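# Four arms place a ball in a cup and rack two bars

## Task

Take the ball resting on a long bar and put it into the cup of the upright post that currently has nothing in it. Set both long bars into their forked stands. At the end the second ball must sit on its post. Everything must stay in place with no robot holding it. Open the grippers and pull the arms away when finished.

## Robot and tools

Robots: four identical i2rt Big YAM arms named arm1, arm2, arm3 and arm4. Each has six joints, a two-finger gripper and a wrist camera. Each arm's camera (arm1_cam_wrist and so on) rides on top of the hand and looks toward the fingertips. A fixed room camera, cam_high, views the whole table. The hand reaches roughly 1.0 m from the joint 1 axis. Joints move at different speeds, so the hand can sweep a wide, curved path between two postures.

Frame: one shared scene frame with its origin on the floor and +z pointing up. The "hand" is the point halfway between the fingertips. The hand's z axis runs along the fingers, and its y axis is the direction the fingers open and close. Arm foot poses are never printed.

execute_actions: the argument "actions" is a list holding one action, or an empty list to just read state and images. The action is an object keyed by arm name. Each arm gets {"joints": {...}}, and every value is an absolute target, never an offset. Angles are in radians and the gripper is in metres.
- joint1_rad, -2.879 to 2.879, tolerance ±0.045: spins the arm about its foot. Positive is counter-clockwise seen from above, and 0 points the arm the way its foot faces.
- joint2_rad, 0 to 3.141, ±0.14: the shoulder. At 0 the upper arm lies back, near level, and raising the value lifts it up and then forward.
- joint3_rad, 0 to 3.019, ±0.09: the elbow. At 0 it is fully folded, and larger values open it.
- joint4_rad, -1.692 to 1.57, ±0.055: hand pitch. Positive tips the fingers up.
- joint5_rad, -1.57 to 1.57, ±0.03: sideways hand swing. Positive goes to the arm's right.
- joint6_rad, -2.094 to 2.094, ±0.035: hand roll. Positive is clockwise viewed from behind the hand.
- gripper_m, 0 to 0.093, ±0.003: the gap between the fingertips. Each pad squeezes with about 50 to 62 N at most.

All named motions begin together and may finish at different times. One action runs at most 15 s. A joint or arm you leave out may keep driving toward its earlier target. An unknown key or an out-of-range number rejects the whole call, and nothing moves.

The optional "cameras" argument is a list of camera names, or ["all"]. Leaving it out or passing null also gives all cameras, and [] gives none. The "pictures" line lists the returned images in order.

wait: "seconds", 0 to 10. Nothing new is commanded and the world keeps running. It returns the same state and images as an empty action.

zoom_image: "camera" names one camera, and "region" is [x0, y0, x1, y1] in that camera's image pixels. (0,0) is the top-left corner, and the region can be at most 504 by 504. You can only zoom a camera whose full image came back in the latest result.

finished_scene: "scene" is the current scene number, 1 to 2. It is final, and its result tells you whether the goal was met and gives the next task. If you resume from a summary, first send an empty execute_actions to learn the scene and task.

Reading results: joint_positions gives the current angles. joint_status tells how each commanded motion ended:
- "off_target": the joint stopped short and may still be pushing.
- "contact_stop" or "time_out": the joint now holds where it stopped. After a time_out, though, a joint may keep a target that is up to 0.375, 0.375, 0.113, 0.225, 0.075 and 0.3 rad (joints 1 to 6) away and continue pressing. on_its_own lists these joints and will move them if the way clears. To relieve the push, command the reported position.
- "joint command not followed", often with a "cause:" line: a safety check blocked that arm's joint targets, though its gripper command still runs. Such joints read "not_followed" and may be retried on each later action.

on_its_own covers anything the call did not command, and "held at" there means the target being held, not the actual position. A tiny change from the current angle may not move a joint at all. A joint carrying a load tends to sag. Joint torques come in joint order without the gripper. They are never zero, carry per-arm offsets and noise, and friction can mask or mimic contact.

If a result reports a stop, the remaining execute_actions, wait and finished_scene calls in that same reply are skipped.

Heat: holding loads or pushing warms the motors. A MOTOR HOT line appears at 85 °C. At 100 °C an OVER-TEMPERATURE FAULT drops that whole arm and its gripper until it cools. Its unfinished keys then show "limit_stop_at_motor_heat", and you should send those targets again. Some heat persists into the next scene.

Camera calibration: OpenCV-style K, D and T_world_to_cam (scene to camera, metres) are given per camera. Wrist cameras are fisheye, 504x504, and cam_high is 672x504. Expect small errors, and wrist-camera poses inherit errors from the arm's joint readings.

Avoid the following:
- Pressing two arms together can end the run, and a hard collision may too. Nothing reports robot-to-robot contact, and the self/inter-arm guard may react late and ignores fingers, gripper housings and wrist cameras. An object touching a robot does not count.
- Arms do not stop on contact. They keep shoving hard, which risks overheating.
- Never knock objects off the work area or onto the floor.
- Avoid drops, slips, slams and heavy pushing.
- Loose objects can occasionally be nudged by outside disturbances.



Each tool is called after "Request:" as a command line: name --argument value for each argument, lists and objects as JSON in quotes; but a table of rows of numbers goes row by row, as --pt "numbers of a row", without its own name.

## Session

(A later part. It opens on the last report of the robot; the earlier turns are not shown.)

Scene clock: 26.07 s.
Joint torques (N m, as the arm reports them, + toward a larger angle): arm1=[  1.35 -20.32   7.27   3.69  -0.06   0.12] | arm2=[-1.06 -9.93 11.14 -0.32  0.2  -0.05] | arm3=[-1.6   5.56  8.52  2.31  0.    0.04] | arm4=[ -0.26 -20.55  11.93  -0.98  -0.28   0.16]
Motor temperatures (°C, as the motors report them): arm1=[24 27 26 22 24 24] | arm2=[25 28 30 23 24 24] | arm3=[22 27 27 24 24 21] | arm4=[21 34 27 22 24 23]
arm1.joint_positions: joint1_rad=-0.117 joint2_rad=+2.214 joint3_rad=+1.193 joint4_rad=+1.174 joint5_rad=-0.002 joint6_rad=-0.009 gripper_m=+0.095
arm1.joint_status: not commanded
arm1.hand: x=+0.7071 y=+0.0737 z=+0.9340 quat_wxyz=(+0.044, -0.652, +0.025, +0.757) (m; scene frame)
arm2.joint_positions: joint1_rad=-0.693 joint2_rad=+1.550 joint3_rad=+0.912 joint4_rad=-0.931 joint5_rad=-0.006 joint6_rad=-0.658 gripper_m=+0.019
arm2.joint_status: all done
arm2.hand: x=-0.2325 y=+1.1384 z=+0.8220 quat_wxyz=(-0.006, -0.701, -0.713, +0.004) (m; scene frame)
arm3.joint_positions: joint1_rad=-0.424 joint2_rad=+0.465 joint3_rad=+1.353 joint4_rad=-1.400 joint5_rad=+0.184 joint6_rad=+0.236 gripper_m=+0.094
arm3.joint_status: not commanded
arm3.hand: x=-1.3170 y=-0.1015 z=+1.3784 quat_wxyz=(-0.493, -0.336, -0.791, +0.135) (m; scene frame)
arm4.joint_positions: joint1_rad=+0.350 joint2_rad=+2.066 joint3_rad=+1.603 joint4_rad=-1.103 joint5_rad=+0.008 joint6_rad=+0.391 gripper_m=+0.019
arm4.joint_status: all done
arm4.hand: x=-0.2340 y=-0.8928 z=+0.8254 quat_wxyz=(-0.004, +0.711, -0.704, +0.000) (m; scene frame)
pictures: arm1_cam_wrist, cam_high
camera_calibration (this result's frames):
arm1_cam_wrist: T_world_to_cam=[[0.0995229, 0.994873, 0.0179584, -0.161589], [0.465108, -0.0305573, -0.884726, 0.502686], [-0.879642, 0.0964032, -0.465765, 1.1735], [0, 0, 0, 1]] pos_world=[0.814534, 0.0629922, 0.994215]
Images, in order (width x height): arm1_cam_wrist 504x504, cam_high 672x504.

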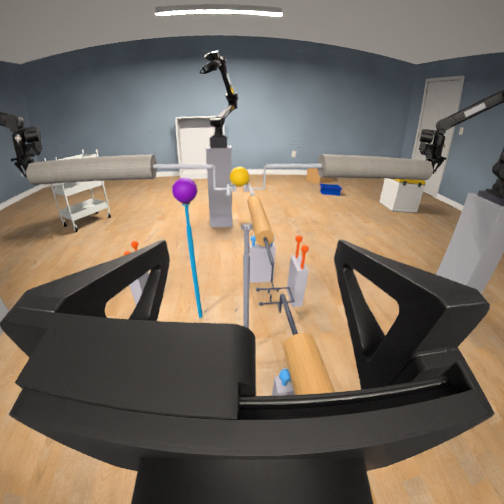

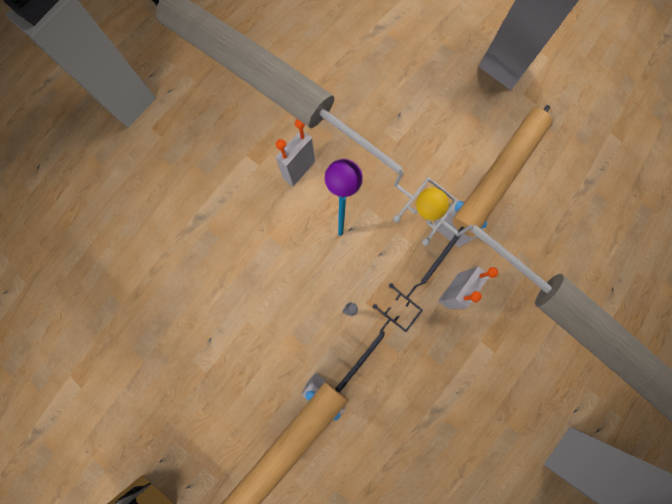

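Request:
zoom_image --camera "arm1_cam_wrist" --region '[140, 130, 340, 260]'

Region (140, 130, 340, 260) of arm1_cam_wrist's 504x504 image, scaled by 2.520, with more detail than that image has; it fills the top 328 rows of this view, and the rest is white.

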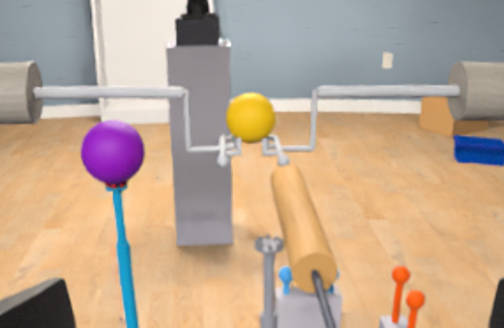

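Request:
execute_actions --actions '[{"arm2":{"joints":{"joint1_rad":-0.424,"joint2_rad":1.35,"joint3_rad":0.83,"joint4_rad":-1.062,"joint6_rad":-0.384}},"arm4":{"joints":{"joint1_rad":0.17,"joint2_rad":1.929,"joint3_rad":1.52,"joint4_rad":-1.16,"joint6_rad":0.205}}}]' --cameras '["arm1_cam_wrist","cam_high"]'

Scene clock: 28.37 s.
Joint torques (N m, as the arm reports them, + toward a larger angle): arm1=[  1.42 -20.34   7.31   3.68  -0.05   0.11] | arm2=[-1.37 -7.48  9.47 -0.05  0.22  0.01] | arm3=[-1.65  5.43  8.54  2.26  0.01  0.05] | arm4=[  0.34 -20.33   8.75  -0.46  -0.37   0.24]
Motor temperatures (°C, as the motors report them): arm1=[24 28 26 22 24 24] | arm2=[25 28 31 23 24 24] | arm3=[22 27 27 24 24 21] | arm4=[21 34 27 22 24 23]
arm1.joint_positions: joint1_rad=-0.117 joint2_rad=+2.214 joint3_rad=+1.193 joint4_rad=+1.174 joint5_rad=-0.002 joint6_rad=-0.009 gripper_m=+0.095
arm1.joint_status: not commanded
arm1.hand: x=+0.7071 y=+0.0737 z=+0.9340 quat_wxyz=(+0.044, -0.652, +0.025, +0.757) (m; scene frame)
arm2.joint_positions: joint1_rad=-0.424 joint2_rad=+1.352 joint3_rad=+0.821 joint4_rad=-1.041 joint5_rad=-0.006 joint6_rad=-0.391 gripper_m=+0.019
arm2.joint_status: all done
arm2.hand: x=-0.1214 y=+1.1388 z=+0.8602 quat_wxyz=(-0.005, -0.701, -0.713, +0.001) (m; scene frame)
arm3.joint_positions: joint1_rad=-0.424 joint2_rad=+0.465 joint3_rad=+1.353 joint4_rad=-1.400 joint5_rad=+0.184 joint6_rad=+0.236 gripper_m=+0.094
arm3.joint_status: not commanded
arm3.hand: x=-1.3170 y=-0.1015 z=+1.3784 quat_wxyz=(-0.493, -0.336, -0.791, +0.135) (m; scene frame)
arm4.joint_positions: joint1_rad=+0.161 joint2_rad=+1.956 joint3_rad=+1.516 joint4_rad=-1.139 joint5_rad=+0.009 joint6_rad=+0.192 gripper_m=+0.019
arm4.joint_status: all done
arm4.hand: x=-0.1176 y=-0.8916 z=+0.8585 quat_wxyz=(-0.001, +0.714, -0.700, +0.007) (m; scene frame)
pictures: arm1_cam_wrist, cam_high
camera_calibration (this result's frames):
arm1_cam_wrist: T_world_to_cam=[[0.0995229, 0.994873, 0.0179584, -0.161589], [0.465108, -0.0305573, -0.884726, 0.502686], [-0.879642, 0.0964032, -0.465765, 1.1735], [0, 0, 0, 1]] pos_world=[0.814534, 0.0629922, 0.994215]
Images, in order (width x height): arm1_cam_wrist 504x504, cam_high 672x504.

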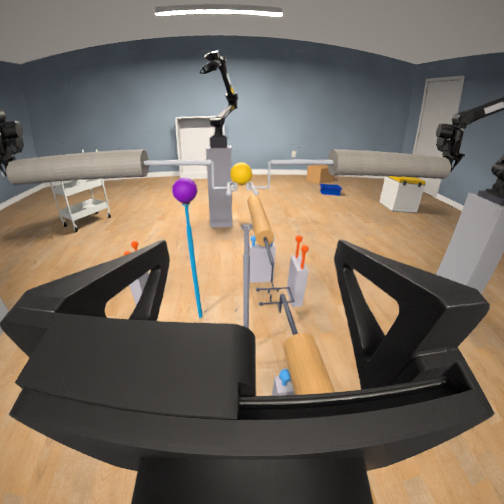

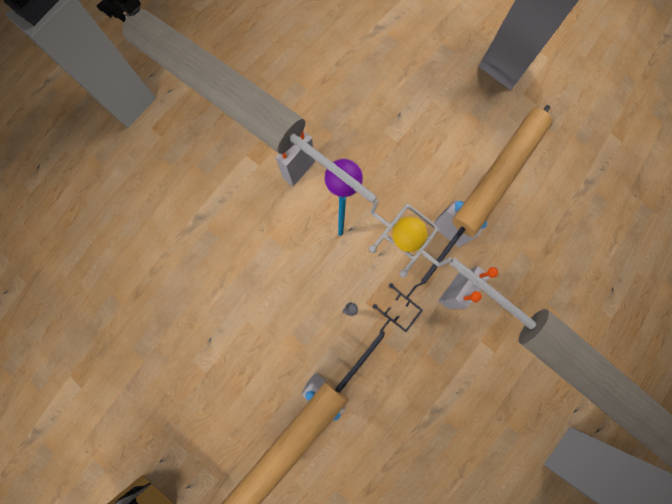

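Request:
execute_actions --actions '[{"arm2":{"joints":{"joint1_rad":-0.055,"joint2_rad":1.286,"joint3_rad":0.772,"joint4_rad":-1.065,"joint6_rad":-0.018}},"arm4":{"joints":{"joint1_rad":-0.041,"joint2_rad":1.9,"joint3_rad":1.472,"joint4_rad":-1.11,"joint6_rad":-0.008}}}]' --cameras '["arm1_cam_wrist","cam_high"]'

Scene clock: 30.23 s.
Joint torques (N m, as the arm reports them, + toward a larger angle): arm1=[  1.44 -20.25   7.27   3.71  -0.06   0.11] | arm2=[-0.75 -7.43  9.46 -0.22  0.04  0.02] | arm3=[-1.61  5.45  8.52  2.28  0.01  0.05] | arm4=[  0.42 -20.88   8.82  -0.1   -0.16   0.17]
Motor temperatures (°C, as the motors report them): arm1=[24 28 26 22 24 24] | arm2=[25 27 31 23 24 24] | arm3=[22 27 28 24 24 21] | arm4=[21 34 27 22 24 23]
arm1.joint_positions: joint1_rad=-0.117 joint2_rad=+2.214 joint3_rad=+1.193 joint4_rad=+1.174 joint5_rad=-0.002 joint6_rad=-0.009 gripper_m=+0.095
arm1.joint_status: not commanded
arm1.hand: x=+0.7071 y=+0.0737 z=+0.9340 quat_wxyz=(+0.044, -0.652, +0.025, +0.757) (m; scene frame)
arm2.joint_positions: joint1_rad=-0.059 joint2_rad=+1.302 joint3_rad=+0.765 joint4_rad=-1.041 joint5_rad=-0.001 joint6_rad=-0.026 gripper_m=+0.019
arm2.joint_status: all done
arm2.hand: x=-0.0029 y=+1.1375 z=+0.8574 quat_wxyz=(-0.001, -0.701, -0.713, +0.000) (m; scene frame)
arm3.joint_positions: joint1_rad=-0.424 joint2_rad=+0.465 joint3_rad=+1.353 joint4_rad=-1.400 joint5_rad=+0.184 joint6_rad=+0.236 gripper_m=+0.094
arm3.joint_status: not commanded
arm3.hand: x=-1.3170 y=-0.1015 z=+1.3784 quat_wxyz=(-0.493, -0.336, -0.791, +0.135) (m; scene frame)
arm4.joint_positions: joint1_rad=-0.046 joint2_rad=+1.943 joint3_rad=+1.466 joint4_rad=-1.100 joint5_rad=+0.004 joint6_rad=-0.015 gripper_m=+0.019
arm4.joint_status: all done
arm4.hand: x=-0.0014 y=-0.8892 z=+0.8488 quat_wxyz=(+0.000, +0.714, -0.700, +0.004) (m; scene frame)
pictures: arm1_cam_wrist, cam_high
camera_calibration (this result's frames):
arm1_cam_wrist: T_world_to_cam=[[0.0995229, 0.994873, 0.0179584, -0.161589], [0.465108, -0.0305573, -0.884726, 0.502686], [-0.879642, 0.0964032, -0.465765, 1.1735], [0, 0, 0, 1]] pos_world=[0.814534, 0.0629922, 0.994215]
Images, in order (width x height): arm1_cam_wrist 504x504, cam_high 672x504.

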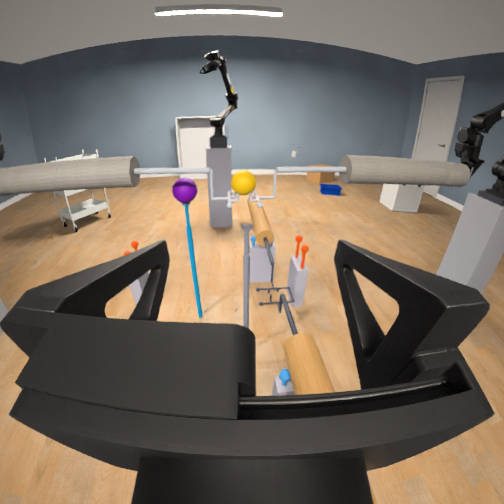

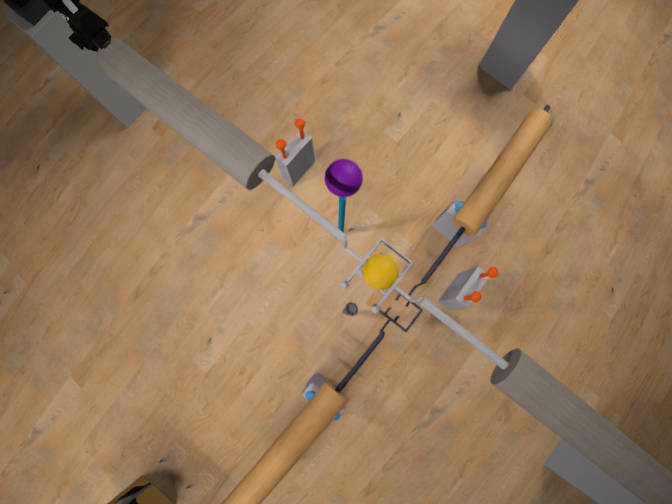

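Request:
zoom_image --camera "cam_high" --region '[310, 220, 450, 340]'

Request:
zoom_image --camera "arm1_cam_wrist" --region '[190, 150, 310, 250]'

Region (310, 220, 450, 340) of cam_high's 672x504 image, scaled by 3.600, with more detail than that image has; it fills the top 432 rows of this view, and the rest is white.

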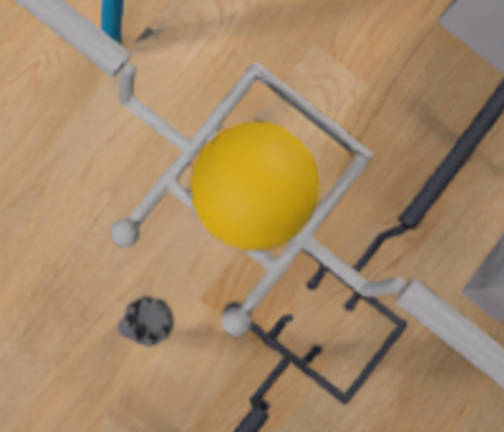

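Region (190, 150, 310, 250) of arm1_cam_wrist's 504x504 image, scaled by 4.200, with more detail than that image has.

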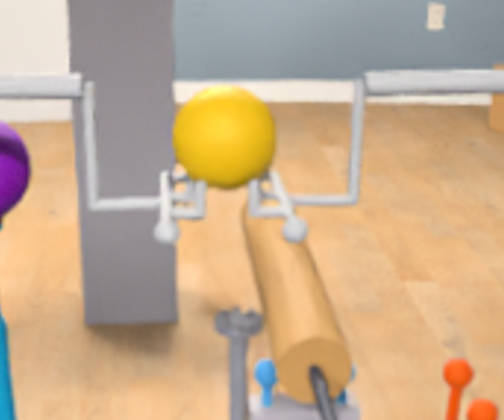

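Request:
execute_actions --actions '[{"arm2":{"joints":{"joint1_rad":0.272,"joint2_rad":1.39,"joint3_rad":0.76,"joint4_rad":-0.93,"joint6_rad":0.31}},"arm4":{"joints":{"joint1_rad":-0.226,"joint2_rad":1.98,"joint3_rad":1.52,"joint4_rad":-1.082,"joint6_rad":-0.195}}}]' --cameras '["arm1_cam_wrist","cam_high"]'

Scene clock: 32.90 s.
Joint torques (N m, as the arm reports them, + toward a larger angle): arm1=[  1.4  -20.27   7.28   3.67  -0.05   0.12] | arm2=[-0.56 -8.51  9.13 -0.24 -0.05  0.04] | arm3=[-1.51  5.48  8.53  2.31  0.    0.06] | arm4=[  0.09 -20.62  10.93  -0.57  -0.05   0.13]
Motor temperatures (°C, as the motors report them): arm1=[24 28 26 22 24 24] | arm2=[25 27 31 23 24 24] | arm3=[22 27 28 24 24 21] | arm4=[21 35 28 21 24 23]
arm1.joint_positions: joint1_rad=-0.117 joint2_rad=+2.214 joint3_rad=+1.193 joint4_rad=+1.174 joint5_rad=-0.002 joint6_rad=-0.009 gripper_m=+0.095
arm1.joint_status: not commanded
arm1.hand: x=+0.7071 y=+0.0737 z=+0.9340 quat_wxyz=(+0.044, -0.652, +0.025, +0.757) (m; scene frame)
arm2.joint_positions: joint1_rad=+0.265 joint2_rad=+1.406 joint3_rad=+0.750 joint4_rad=-0.909 joint5_rad=+0.003 joint6_rad=+0.299 gripper_m=+0.019
arm2.joint_status: all done
arm2.hand: x=+0.1018 y=+1.1356 z=+0.8211 quat_wxyz=(-0.005, -0.701, -0.713, +0.006) (m; scene frame)
arm3.joint_positions: joint1_rad=-0.424 joint2_rad=+0.465 joint3_rad=+1.353 joint4_rad=-1.400 joint5_rad=+0.184 joint6_rad=+0.236 gripper_m=+0.094
arm3.joint_status: not commanded
arm3.hand: x=-1.3170 y=-0.1015 z=+1.3784 quat_wxyz=(-0.493, -0.336, -0.791, +0.135) (m; scene frame)
arm4.joint_positions: joint1_rad=-0.230 joint2_rad=+2.008 joint3_rad=+1.481 joint4_rad=-1.062 joint5_rad=+0.000 joint6_rad=-0.200 gripper_m=+0.019
arm4.joint_status: all done
arm4.hand: x=+0.1024 y=-0.8897 z=+0.8182 quat_wxyz=(+0.007, +0.714, -0.700, +0.006) (m; scene frame)
pictures: arm1_cam_wrist, cam_high
camera_calibration (this result's frames):
arm1_cam_wrist: T_world_to_cam=[[0.0995229, 0.994873, 0.0179584, -0.161589], [0.465108, -0.0305573, -0.884726, 0.502686], [-0.879642, 0.0964032, -0.465765, 1.1735], [0, 0, 0, 1]] pos_world=[0.814534, 0.0629922, 0.994215]
Images, in order (width x height): arm1_cam_wrist 504x504, cam_high 672x504.

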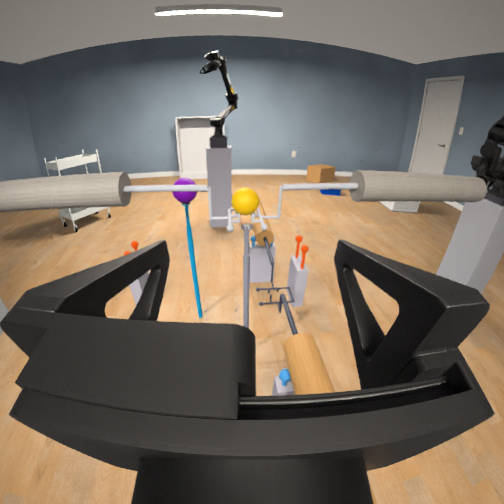

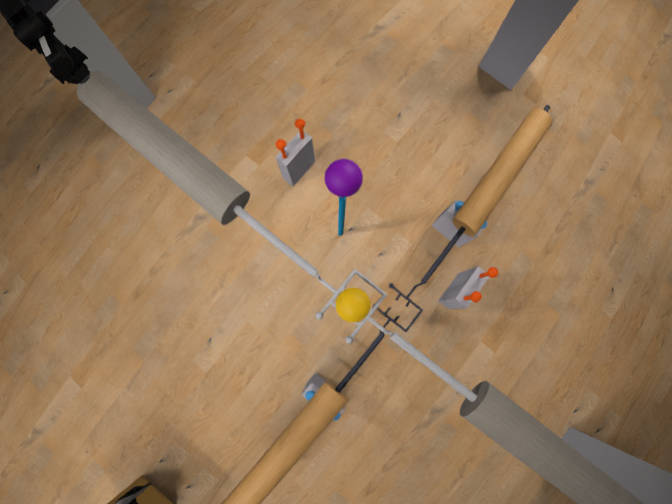

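Request:
zoom_image --camera "cam_high" --region '[300, 255, 410, 355]'

Request:
zoom_image --camera "arm1_cam_wrist" --region '[205, 175, 285, 255]'

Region (300, 255, 410, 355) of cam_high's 672x504 image, scaled by 4.582, with more detail than that image has; it fills the top 458 rows of this view, and the rest is white.

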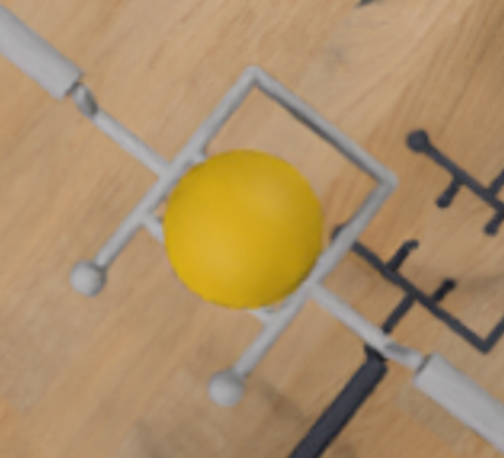

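Region (205, 175, 285, 255) of arm1_cam_wrist's 504x504 image, scaled by 6.300, with more detail than that image has.

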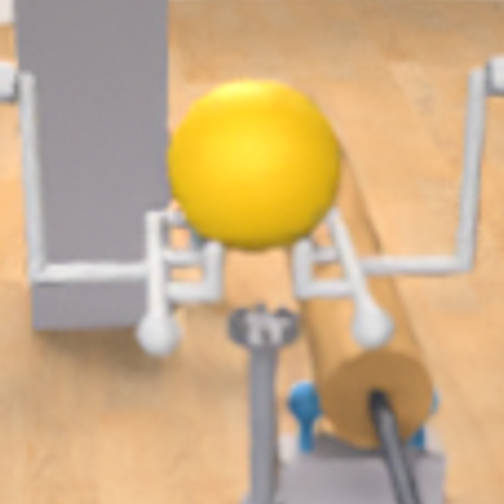

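Request:
execute_actions --actions '[{"arm2":{"joints":{"joint1_rad":0.299,"joint2_rad":1.427,"joint3_rad":0.727,"joint4_rad":-0.861,"joint6_rad":0.336}},"arm4":{"joints":{"joint1_rad":-0.243,"joint2_rad":2.008,"joint3_rad":1.475,"joint4_rad":-1.026,"joint6_rad":-0.212}}}]' --cameras '["arm1_cam_wrist","cam_high"]'

Request:
zoom_image --camera "arm1_cam_wrist" --region '[205, 175, 285, 255]'

Request:
zoom_image --camera "cam_high" --region '[300, 255, 410, 355]'

Scene clock: 34.90 s.
Joint torques (N m, as the arm reports them, + toward a larger angle): arm1=[  1.44 -20.33   7.27   3.67  -0.05   0.12] | arm2=[ 0.07 -7.92  8.09  0.5  -0.11  0.07] | arm3=[-1.48  5.46  8.55  2.3   0.01  0.05] | arm4=[ -1.06 -19.04   8.05   0.23   0.06  -0.06]
Motor temperatures (°C, as the motors report them): arm1=[24 28 26 22 24 24] | arm2=[25 27 31 23 24 24] | arm3=[22 27 28 24 24 21] | arm4=[21 35 28 21 24 23]
arm1.joint_positions: joint1_rad=-0.117 joint2_rad=+2.214 joint3_rad=+1.193 joint4_rad=+1.174 joint5_rad=-0.002 joint6_rad=-0.009 gripper_m=+0.095
arm1.joint_status: not commanded
arm1.hand: x=+0.7071 y=+0.0737 z=+0.9340 quat_wxyz=(+0.044, -0.652, +0.025, +0.757) (m; scene frame)
arm2.joint_positions: joint1_rad=+0.286 joint2_rad=+1.432 joint3_rad=+0.726 joint4_rad=-0.856 joint5_rad=+0.003 joint6_rad=+0.323 gripper_m=+0.019
arm2.joint_status: all done
arm2.hand: x=+0.1077 y=+1.1389 z=+0.8058 quat_wxyz=(-0.006, -0.702, -0.712, +0.007) (m; scene frame)
arm3.joint_positions: joint1_rad=-0.424 joint2_rad=+0.465 joint3_rad=+1.353 joint4_rad=-1.400 joint5_rad=+0.184 joint6_rad=+0.236 gripper_m=+0.094
arm3.joint_status: not commanded
arm3.hand: x=-1.3170 y=-0.1015 z=+1.3784 quat_wxyz=(-0.493, -0.336, -0.791, +0.135) (m; scene frame)
arm4.joint_positions: joint1_rad=-0.231 joint2_rad=+2.026 joint3_rad=+1.475 joint4_rad=-1.027 joint5_rad=+0.000 joint6_rad=-0.200 gripper_m=+0.019
arm4.joint_status: all done
arm4.hand: x=+0.1034 y=-0.8865 z=+0.8060 quat_wxyz=(+0.003, +0.714, -0.700, +0.003) (m; scene frame)
pictures: arm1_cam_wrist, cam_high
camera_calibration (this result's frames):
arm1_cam_wrist: T_world_to_cam=[[0.0995229, 0.994873, 0.0179584, -0.161589], [0.465108, -0.0305573, -0.884726, 0.502686], [-0.879642, 0.0964032, -0.465765, 1.1735], [0, 0, 0, 1]] pos_world=[0.814534, 0.0629922, 0.994215]
Images, in order (width x height): arm1_cam_wrist 504x504, cam_high 672x504.

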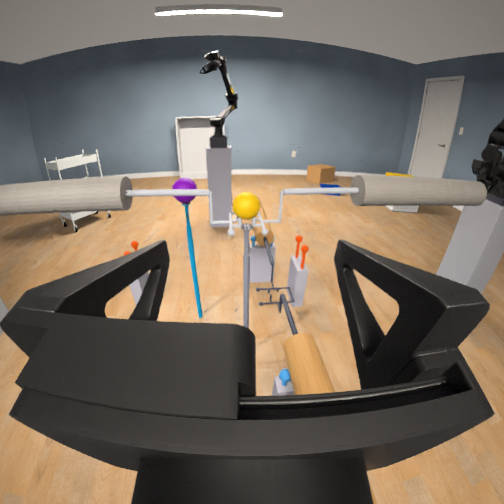

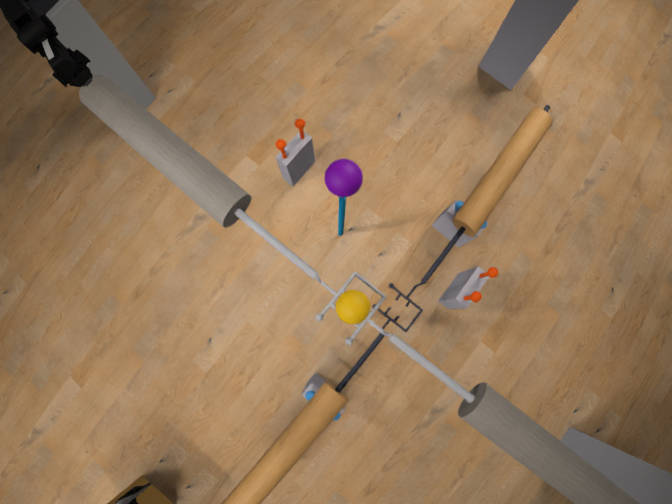

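Region (205, 175, 285, 255) of arm1_cam_wrist's 504x504 image, scaled by 6.300, with more detail than that image has.

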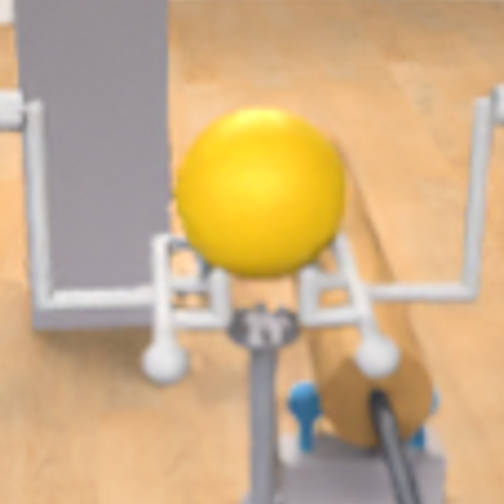

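Region (300, 255, 410, 355) of cam_high's 672x504 image, scaled by 4.582, with more detail than that image has; it fills the top 458 rows of this view, and the rest is white.

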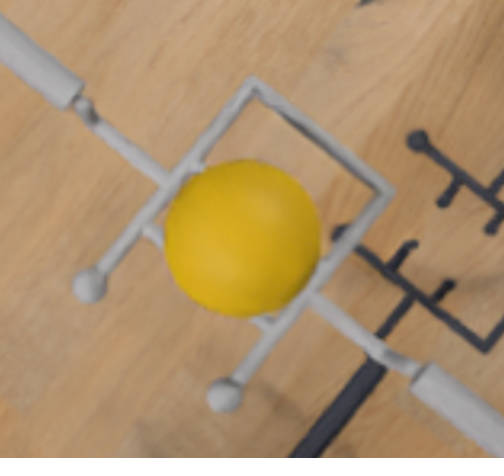

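Request:
execute_actions --actions '[{"arm2":{"joints":{"joint1_rad":0.303,"joint2_rad":1.493,"joint3_rad":0.697,"joint4_rad":-0.765,"joint6_rad":0.34}},"arm4":{"joints":{"joint1_rad":-0.255,"joint2_rad":2.05,"joint3_rad":1.455,"joint4_rad":-0.968,"joint6_rad":-0.218}}}]' --cameras '["arm1_cam_wrist","cam_high"]'

Request:
zoom_image --camera "arm1_cam_wrist" --region '[205, 175, 285, 255]'

Request:
zoom_image --camera "cam_high" --region '[300, 255, 410, 355]'

Scene clock: 36.30 s.
Joint torques (N m, as the arm reports them, + toward a larger angle): arm1=[  1.43 -20.21   7.31   3.65  -0.05   0.12] | arm2=[ 0.42 -8.6   7.03  0.52 -0.1   0.07] | arm3=[-1.58  5.57  8.56  2.3   0.    0.05] | arm4=[ -0.88 -19.98   7.62   0.03  -0.01  -0.02]
Motor temperatures (°C, as the motors report them): arm1=[24 28 26 22 24 24] | arm2=[25 27 31 23 24 24] | arm3=[22 27 28 24 24 21] | arm4=[21 35 28 21 24 23]
arm1.joint_positions: joint1_rad=-0.117 joint2_rad=+2.214 joint3_rad=+1.193 joint4_rad=+1.174 joint5_rad=-0.002 joint6_rad=-0.009 gripper_m=+0.095
arm1.joint_status: not commanded
arm1.hand: x=+0.7071 y=+0.0737 z=+0.9340 quat_wxyz=(+0.044, -0.652, +0.025, +0.757) (m; scene frame)
arm2.joint_positions: joint1_rad=+0.287 joint2_rad=+1.503 joint3_rad=+0.700 joint4_rad=-0.759 joint5_rad=+0.003 joint6_rad=+0.324 gripper_m=+0.019
arm2.joint_status: all done
arm2.hand: x=+0.1089 y=+1.1373 z=+0.7770 quat_wxyz=(-0.006, -0.702, -0.712, +0.007) (m; scene frame)
arm3.joint_positions: joint1_rad=-0.424 joint2_rad=+0.465 joint3_rad=+1.353 joint4_rad=-1.400 joint5_rad=+0.184 joint6_rad=+0.236 gripper_m=+0.094
arm3.joint_status: not commanded
arm3.hand: x=-1.3170 y=-0.1015 z=+1.3784 quat_wxyz=(-0.493, -0.336, -0.791, +0.135) (m; scene frame)
arm4.joint_positions: joint1_rad=-0.243 joint2_rad=+2.073 joint3_rad=+1.456 joint4_rad=-0.967 joint5_rad=+0.000 joint6_rad=-0.209 gripper_m=+0.019
arm4.joint_status: all done
arm4.hand: x=+0.1100 y=-0.8887 z=+0.7743 quat_wxyz=(+0.005, +0.713, -0.701, +0.004) (m; scene frame)
pictures: arm1_cam_wrist, cam_high
camera_calibration (this result's frames):
arm1_cam_wrist: T_world_to_cam=[[0.0995229, 0.994873, 0.0179584, -0.161589], [0.465108, -0.0305573, -0.884726, 0.502686], [-0.879642, 0.0964032, -0.465765, 1.1735], [0, 0, 0, 1]] pos_world=[0.814534, 0.0629922, 0.994215]
Images, in order (width x height): arm1_cam_wrist 504x504, cam_high 672x504.

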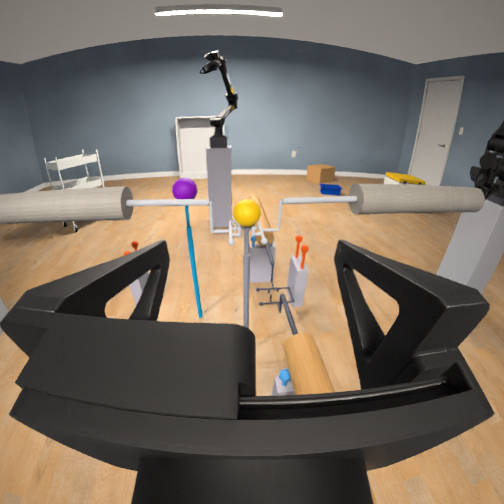

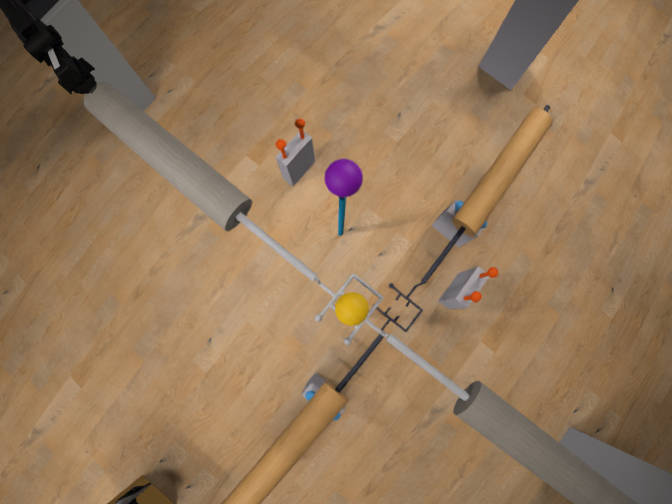

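Region (205, 175, 285, 255) of arm1_cam_wrist's 504x504 image, scaled by 6.300, with more detail than that image has.

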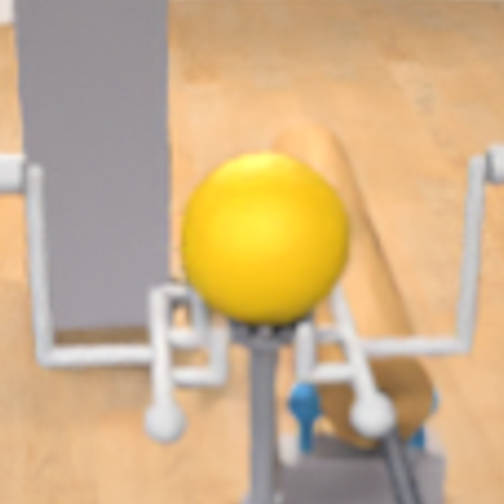

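Region (300, 255, 410, 355) of cam_high's 672x504 image, scaled by 4.582, with more detail than that image has; it fills the top 458 rows of this view, and the rest is white.

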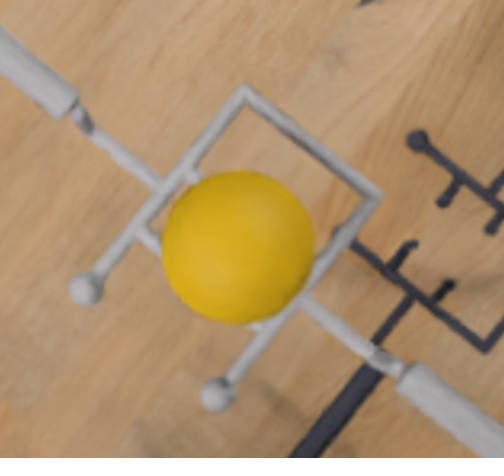

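Request:
execute_actions --actions '[{"arm2":{"joints":{"joint2_rad":1.584,"joint3_rad":0.664,"joint4_rad":-0.64}},"arm4":{"joints":{"joint2_rad":2.105,"joint3_rad":1.44,"joint4_rad":-0.89}}}]' --cameras '["arm1_cam_wrist","cam_high"]'

Request:
zoom_image --camera "arm1_cam_wrist" --region '[200, 175, 290, 265]'

Request:
zoom_image --camera "cam_high" --region '[300, 255, 410, 355]'

Scene clock: 37.60 s.
Joint torques (N m, as the arm reports them, + toward a larger angle): arm1=[  1.31 -20.14   7.29   3.67  -0.05   0.12] | arm2=[ 0.6  -8.81  6.24  0.48 -0.11  0.08] | arm3=[-1.59  5.48  8.53  2.34  0.01  0.06] | arm4=[ -1.74 -20.27   7.22   0.35  -0.04  -0.04]
Motor temperatures (°C, as the motors report them): arm1=[24 29 26 22 24 24] | arm2=[25 27 31 23 24 24] | arm3=[22 27 28 24 24 21] | arm4=[21 35 28 21 24 23]
arm1.joint_positions: joint1_rad=-0.117 joint2_rad=+2.214 joint3_rad=+1.193 joint4_rad=+1.174 joint5_rad=-0.002 joint6_rad=-0.009 gripper_m=+0.095
arm1.joint_status: not commanded
arm1.hand: x=+0.7071 y=+0.0737 z=+0.9340 quat_wxyz=(+0.044, -0.652, +0.025, +0.757) (m; scene frame)
arm2.joint_positions: joint1_rad=+0.288 joint2_rad=+1.594 joint3_rad=+0.667 joint4_rad=-0.635 joint5_rad=+0.003 joint6_rad=+0.324 gripper_m=+0.019
arm2.joint_status: all done
arm2.hand: x=+0.1088 y=+1.1379 z=+0.7410 quat_wxyz=(-0.006, -0.702, -0.712, +0.007) (m; scene frame)
arm3.joint_positions: joint1_rad=-0.424 joint2_rad=+0.465 joint3_rad=+1.353 joint4_rad=-1.400 joint5_rad=+0.184 joint6_rad=+0.236 gripper_m=+0.094
arm3.joint_status: not commanded
arm3.hand: x=-1.3170 y=-0.1015 z=+1.3784 quat_wxyz=(-0.493, -0.336, -0.791, +0.135) (m; scene frame)
arm4.joint_positions: joint1_rad=-0.243 joint2_rad=+2.128 joint3_rad=+1.441 joint4_rad=-0.891 joint5_rad=+0.000 joint6_rad=-0.209 gripper_m=+0.019
arm4.joint_status: all done
arm4.hand: x=+0.1102 y=-0.8876 z=+0.7393 quat_wxyz=(+0.003, +0.713, -0.701, +0.003) (m; scene frame)
pictures: arm1_cam_wrist, cam_high
camera_calibration (this result's frames):
arm1_cam_wrist: T_world_to_cam=[[0.0995229, 0.994873, 0.0179584, -0.161589], [0.465108, -0.0305573, -0.884726, 0.502686], [-0.879642, 0.0964032, -0.465765, 1.1735], [0, 0, 0, 1]] pos_world=[0.814534, 0.0629922, 0.994215]
Images, in order (width x height): arm1_cam_wrist 504x504, cam_high 672x504.

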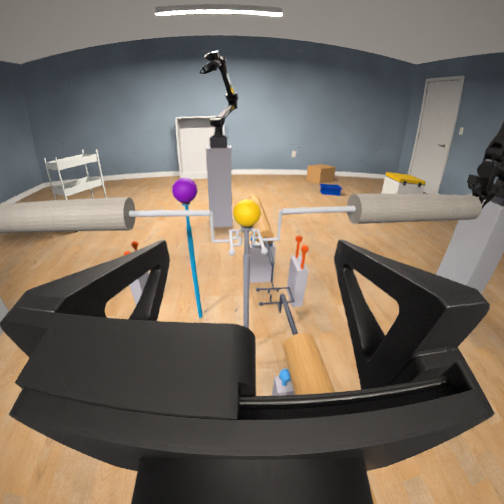

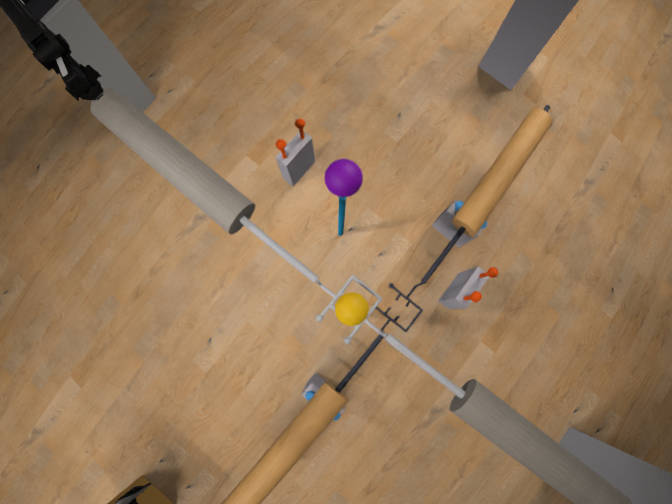

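Region (200, 175, 290, 265) of arm1_cam_wrist's 504x504 image, scaled by 5.600, with more detail than that image has.

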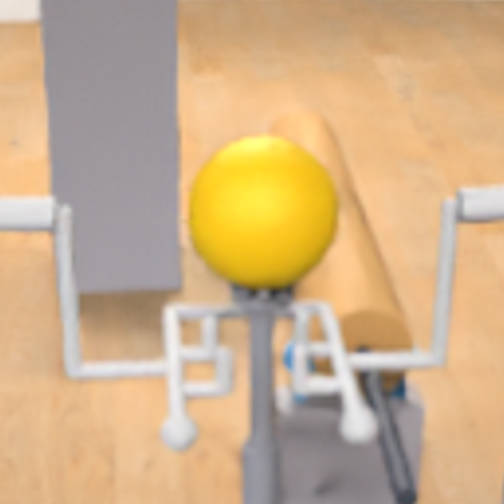

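Region (300, 255, 410, 355) of cam_high's 672x504 image, scaled by 4.582, with more detail than that image has; it fills the top 458 rows of this view, and the rest is white.

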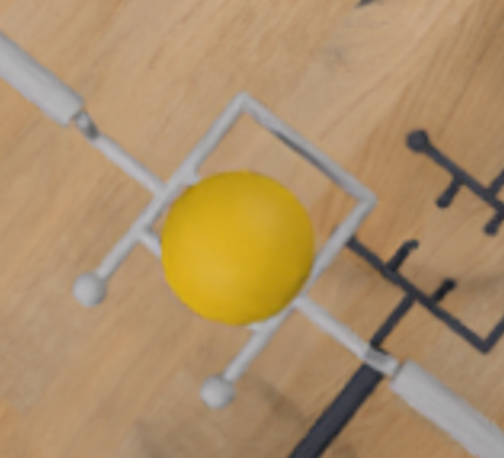

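Request:
execute_actions --actions '[{"arm2":{"joints":{"joint1_rad":0.152,"joint2_rad":1.595,"joint3_rad":0.63,"joint4_rad":-0.598,"joint6_rad":0.185}},"arm4":{"joints":{"joint1_rad":-0.157,"joint2_rad":2.108,"joint3_rad":1.412,"joint4_rad":-0.86,"joint6_rad":-0.122}}}]' --cameras '["arm1_cam_wrist","cam_high"]'

Request:
zoom_image --camera "arm1_cam_wrist" --region '[200, 175, 290, 265]'

Request:
zoom_image --camera "cam_high" --region '[300, 240, 420, 355]'

Scene clock: 39.30 s.
Joint torques (N m, as the arm reports them, + toward a larger angle): arm1=[  1.43 -20.27   7.26   3.69  -0.05   0.12] | arm2=[-0.96 -7.85  6.09  0.76 -0.12 -0.16] | arm3=[-1.6   5.43  8.51  2.35  0.02  0.05] | arm4=[ -0.75 -20.42   7.37   0.36   0.07   0.01]
Motor temperatures (°C, as the motors report them): arm1=[24 29 26 22 24 24] | arm2=[25 27 31 23 24 24] | arm3=[22 27 28 24 24 21] | arm4=[21 35 28 21 24 23]
arm1.joint_positions: joint1_rad=-0.117 joint2_rad=+2.214 joint3_rad=+1.193 joint4_rad=+1.174 joint5_rad=-0.002 joint6_rad=-0.009 gripper_m=+0.095
arm1.joint_status: not commanded
arm1.hand: x=+0.7071 y=+0.0737 z=+0.9340 quat_wxyz=(+0.044, -0.652, +0.025, +0.757) (m; scene frame)
arm2.joint_positions: joint1_rad=+0.152 joint2_rad=+1.594 joint3_rad=+0.629 joint4_rad=-0.599 joint5_rad=+0.003 joint6_rad=+0.195 gripper_m=+0.019
arm2.joint_status: all done
arm2.hand: x=+0.0632 y=+1.1379 z=+0.7325 quat_wxyz=(-0.005, -0.704, -0.710, +0.007) (m; scene frame)
arm3.joint_positions: joint1_rad=-0.424 joint2_rad=+0.465 joint3_rad=+1.353 joint4_rad=-1.400 joint5_rad=+0.184 joint6_rad=+0.236 gripper_m=+0.094
arm3.joint_status: not commanded
arm3.hand: x=-1.3170 y=-0.1015 z=+1.3784 quat_wxyz=(-0.493, -0.336, -0.791, +0.135) (m; scene frame)
arm4.joint_positions: joint1_rad=-0.149 joint2_rad=+2.128 joint3_rad=+1.410 joint4_rad=-0.862 joint5_rad=-0.002 joint6_rad=-0.116 gripper_m=+0.019
arm4.joint_status: all done
arm4.hand: x=+0.0561 y=-0.8877 z=+0.7302 quat_wxyz=(+0.004, +0.713, -0.701, +0.003) (m; scene frame)
pictures: arm1_cam_wrist, cam_high
camera_calibration (this result's frames):
arm1_cam_wrist: T_world_to_cam=[[0.0995229, 0.994873, 0.0179584, -0.161589], [0.465108, -0.0305573, -0.884726, 0.502686], [-0.879642, 0.0964032, -0.465765, 1.1735], [0, 0, 0, 1]] pos_world=[0.814534, 0.0629922, 0.994215]
Images, in order (width x height): arm1_cam_wrist 504x504, cam_high 672x504.

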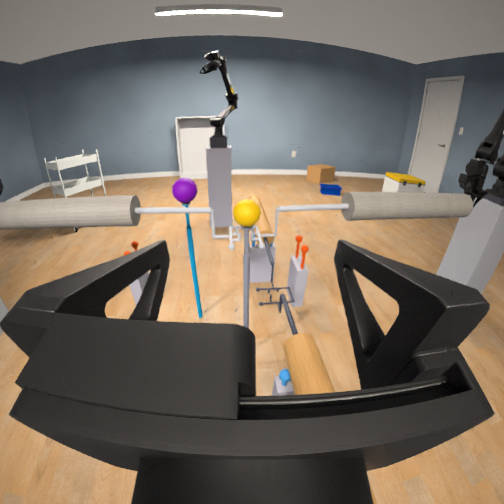

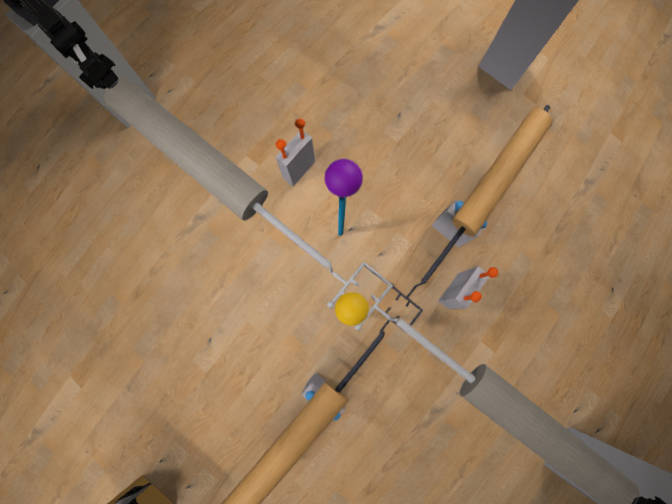

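Region (200, 175, 290, 265) of arm1_cam_wrist's 504x504 image, scaled by 5.600, with more detail than that image has.

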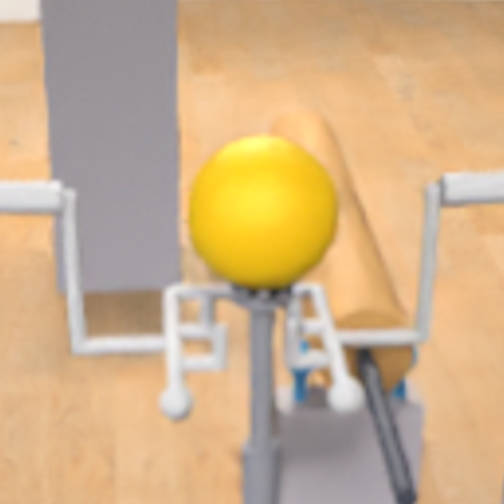

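Region (300, 240, 420, 355) of cam_high's 672x504 image, scaled by 4.200, with more detail than that image has; it fills the top 483 rows of this view, and the rest is white.

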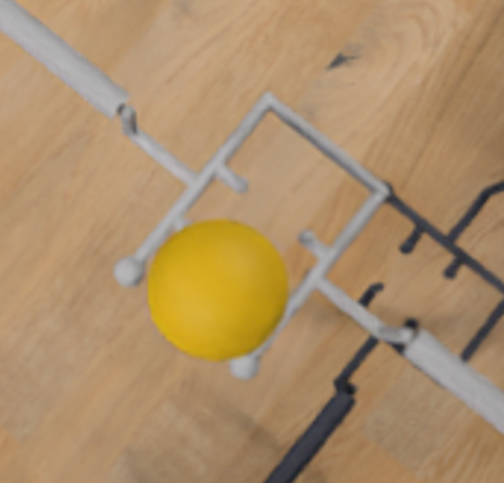

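Request:
execute_actions --actions '[{"arm2":{"joints":{"joint1_rad":-0.148,"joint2_rad":1.59,"joint3_rad":0.615,"joint4_rad":-0.595,"joint6_rad":-0.11}},"arm4":{"joints":{"joint1_rad":-0.003,"joint2_rad":2.105,"joint3_rad":1.4,"joint4_rad":-0.853,"joint6_rad":0.03}}}]' --cameras '["arm1_cam_wrist","cam_high"]'

Scene clock: 41.07 s.
Joint torques (N m, as the arm reports them, + toward a larger angle): arm1=[  1.47 -20.34   7.29   3.7   -0.06   0.11] | arm2=[-1.26 -8.22  5.76  0.56 -0.09 -0.12] | arm3=[-1.44  5.44  8.51  2.36  0.01  0.05] | arm4=[ -0.91 -20.45   7.12   0.4    0.12  -0.01]
Motor temperatures (°C, as the motors report them): arm1=[24 29 26 22 24 24] | arm2=[25 27 31 23 24 24] | arm3=[22 27 28 24 24 21] | arm4=[21 35 28 21 24 23]
arm1.joint_positions: joint1_rad=-0.117 joint2_rad=+2.214 joint3_rad=+1.193 joint4_rad=+1.174 joint5_rad=-0.002 joint6_rad=-0.009 gripper_m=+0.095
arm1.joint_status: not commanded
arm1.hand: x=+0.7071 y=+0.0737 z=+0.9340 quat_wxyz=(+0.044, -0.652, +0.025, +0.757) (m; scene frame)
arm2.joint_positions: joint1_rad=-0.144 joint2_rad=+1.594 joint3_rad=+0.617 joint4_rad=-0.591 joint5_rad=+0.002 joint6_rad=-0.104 gripper_m=+0.019
arm2.joint_status: all done
arm2.hand: x=-0.0301 y=+1.1381 z=+0.7299 quat_wxyz=(-0.003, -0.703, -0.711, +0.005) (m; scene frame)
arm3.joint_positions: joint1_rad=-0.424 joint2_rad=+0.465 joint3_rad=+1.353 joint4_rad=-1.400 joint5_rad=+0.184 joint6_rad=+0.236 gripper_m=+0.094
arm3.joint_status: not commanded
arm3.hand: x=-1.3170 y=-0.1015 z=+1.3784 quat_wxyz=(-0.493, -0.336, -0.791, +0.135) (m; scene frame)
arm4.joint_positions: joint1_rad=+0.002 joint2_rad=+2.128 joint3_rad=+1.399 joint4_rad=-0.853 joint5_rad=-0.003 joint6_rad=+0.038 gripper_m=+0.019
arm4.joint_status: all done
arm4.hand: x=-0.0293 y=-0.8888 z=+0.7272 quat_wxyz=(+0.005, +0.712, -0.702, +0.004) (m; scene frame)
pictures: arm1_cam_wrist, cam_high
camera_calibration (this result's frames):
arm1_cam_wrist: T_world_to_cam=[[0.0995229, 0.994873, 0.0179584, -0.161589], [0.465108, -0.0305573, -0.884726, 0.502686], [-0.879642, 0.0964032, -0.465765, 1.1735], [0, 0, 0, 1]] pos_world=[0.814534, 0.0629922, 0.994215]
Images, in order (width x height): arm1_cam_wrist 504x504, cam_high 672x504.

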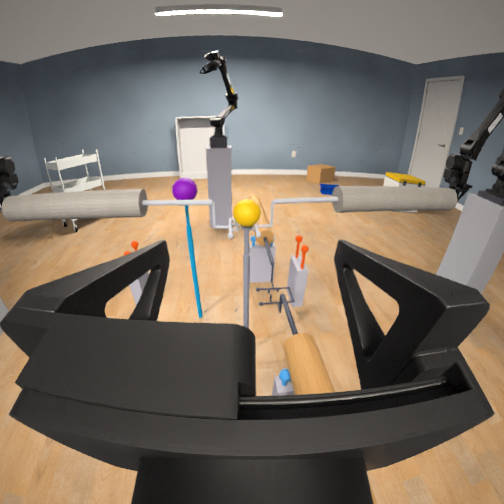

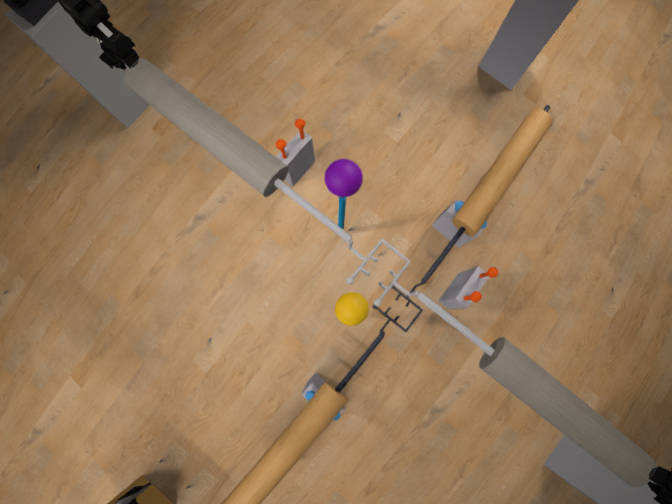

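Request:
execute_actions --actions '[{"arm2":{"joints":{"joint1_rad":-0.16,"joint2_rad":1.413,"joint3_rad":0.705,"joint4_rad":-0.845}},"arm4":{"joints":{"joint1_rad":0.01,"joint2_rad":1.997,"joint3_rad":1.465,"joint4_rad":-1.009}}}]' --cameras '[]'

Scene clock: 42.43 s.
Joint torques (N m, as the arm reports them, + toward a larger angle): arm1=[  1.4  -20.27   7.25   3.65  -0.04   0.11] | arm2=[-2.24 -6.4  10.44 -0.14 -0.1  -0.11] | arm3=[-1.53  5.5   8.57  2.31  0.01  0.05] | arm4=[ -0.3  -18.47  11.08  -0.71   0.1   -0.02]
Motor temperatures (°C, as the motors report them): arm1=[24 29 26 22 24 24] | arm2=[25 27 31 23 24 24] | arm3=[22 27 28 24 24 21] | arm4=[21 35 28 21 24 23]
arm1.joint_positions: joint1_rad=-0.117 joint2_rad=+2.214 joint3_rad=+1.193 joint4_rad=+1.174 joint5_rad=-0.002 joint6_rad=-0.009 gripper_m=+0.095
arm1.joint_status: not commanded
arm1.hand: x=+0.7071 y=+0.0737 z=+0.9340 quat_wxyz=(+0.044, -0.652, +0.025, +0.757) (m; scene frame)
arm2.joint_positions: joint1_rad=-0.145 joint2_rad=+1.412 joint3_rad=+0.673 joint4_rad=-0.822 joint5_rad=+0.002 joint6_rad=-0.105 gripper_m=+0.019
arm2.joint_status: all done
arm2.hand: x=-0.0304 y=+1.1378 z=+0.7968 quat_wxyz=(-0.005, -0.703, -0.711, +0.008) (m; scene frame)
arm3.joint_positions: joint1_rad=-0.424 joint2_rad=+0.465 joint3_rad=+1.353 joint4_rad=-1.400 joint5_rad=+0.184 joint6_rad=+0.236 gripper_m=+0.094
arm3.joint_status: not commanded
arm3.hand: x=-1.3170 y=-0.1015 z=+1.3784 quat_wxyz=(-0.493, -0.336, -0.791, +0.135) (m; scene frame)
arm4.joint_positions: joint1_rad=+0.002 joint2_rad=+2.009 joint3_rad=+1.420 joint4_rad=-0.983 joint5_rad=-0.003 joint6_rad=+0.038 gripper_m=+0.019
arm4.joint_status: all done
arm4.hand: x=-0.0294 y=-0.8893 z=+0.7979 quat_wxyz=(+0.001, +0.712, -0.702, +0.000) (m; scene frame)
pictures: none
No camera images: the call's "cameras" was empty. Leave "cameras" out to get every camera's image.

Request:
execute_actions --actions '[{"arm2":{"joints":{"joint1_rad":-0.19,"joint2_rad":1.287,"joint3_rad":0.807,"joint4_rad":-1.08,"joint6_rad":-0.145}},"arm4":{"joints":{"joint1_rad":0.03,"joint2_rad":1.915,"joint3_rad":1.538,"joint4_rad":-1.165,"joint6_rad":0.062}}}]' --cameras '["arm1_cam_wrist"]'

Scene clock: 43.60 s.
Joint torques (N m, as the arm reports them, + toward a larger angle): arm1=[  1.49 -20.36   7.28   3.68  -0.05   0.12] | arm2=[-1.97 -6.34 12.12 -0.4  -0.05 -0.12] | arm3=[-1.54  5.43  8.52  2.32  0.01  0.04] | arm4=[  0.35 -18.4   12.27  -0.8    0.07   0.19]
Motor temperatures (°C, as the motors report them): arm1=[24 29 26 22 24 24] | arm2=[25 27 31 23 24 24] | arm3=[22 27 28 24 24 21] | arm4=[21 35 28 21 24 23]
arm1.joint_positions: joint1_rad=-0.117 joint2_rad=+2.214 joint3_rad=+1.193 joint4_rad=+1.174 joint5_rad=-0.002 joint6_rad=-0.009 gripper_m=+0.095
arm1.joint_status: not commanded
arm1.hand: x=+0.7071 y=+0.0737 z=+0.9340 quat_wxyz=(+0.044, -0.652, +0.025, +0.757) (m; scene frame)
arm2.joint_positions: joint1_rad=-0.179 joint2_rad=+1.288 joint3_rad=+0.770 joint4_rad=-1.052 joint5_rad=+0.001 joint6_rad=-0.139 gripper_m=+0.019
arm2.joint_status: all done
arm2.hand: x=-0.0409 y=+1.1398 z=+0.8629 quat_wxyz=(-0.003, -0.703, -0.711, +0.004) (m; scene frame)
arm3.joint_positions: joint1_rad=-0.424 joint2_rad=+0.465 joint3_rad=+1.353 joint4_rad=-1.400 joint5_rad=+0.184 joint6_rad=+0.236 gripper_m=+0.094
arm3.joint_status: not commanded
arm3.hand: x=-1.3170 y=-0.1015 z=+1.3784 quat_wxyz=(-0.493, -0.336, -0.791, +0.135) (m; scene frame)
arm4.joint_positions: joint1_rad=+0.024 joint2_rad=+1.932 joint3_rad=+1.489 joint4_rad=-1.133 joint5_rad=-0.002 joint6_rad=+0.056 gripper_m=+0.019
arm4.joint_status: all done
arm4.hand: x=-0.0418 y=-0.8884 z=+0.8624 quat_wxyz=(+0.002, +0.713, -0.701, +0.002) (m; scene frame)
pictures: arm1_cam_wrist
camera_calibration (this result's frames):
arm1_cam_wrist: T_world_to_cam=[[0.0995229, 0.994873, 0.0179584, -0.161589], [0.465108, -0.0305573, -0.884726, 0.502686], [-0.879642, 0.0964032, -0.465765, 1.1735], [0, 0, 0, 1]] pos_world=[0.814534, 0.0629922, 0.994215]
Images, in order (width x height): arm1_cam_wrist 504x504.

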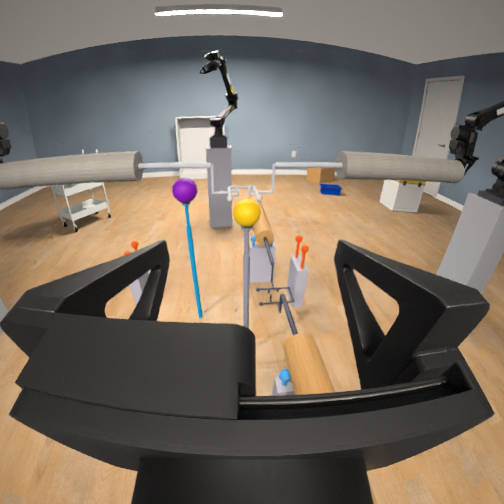

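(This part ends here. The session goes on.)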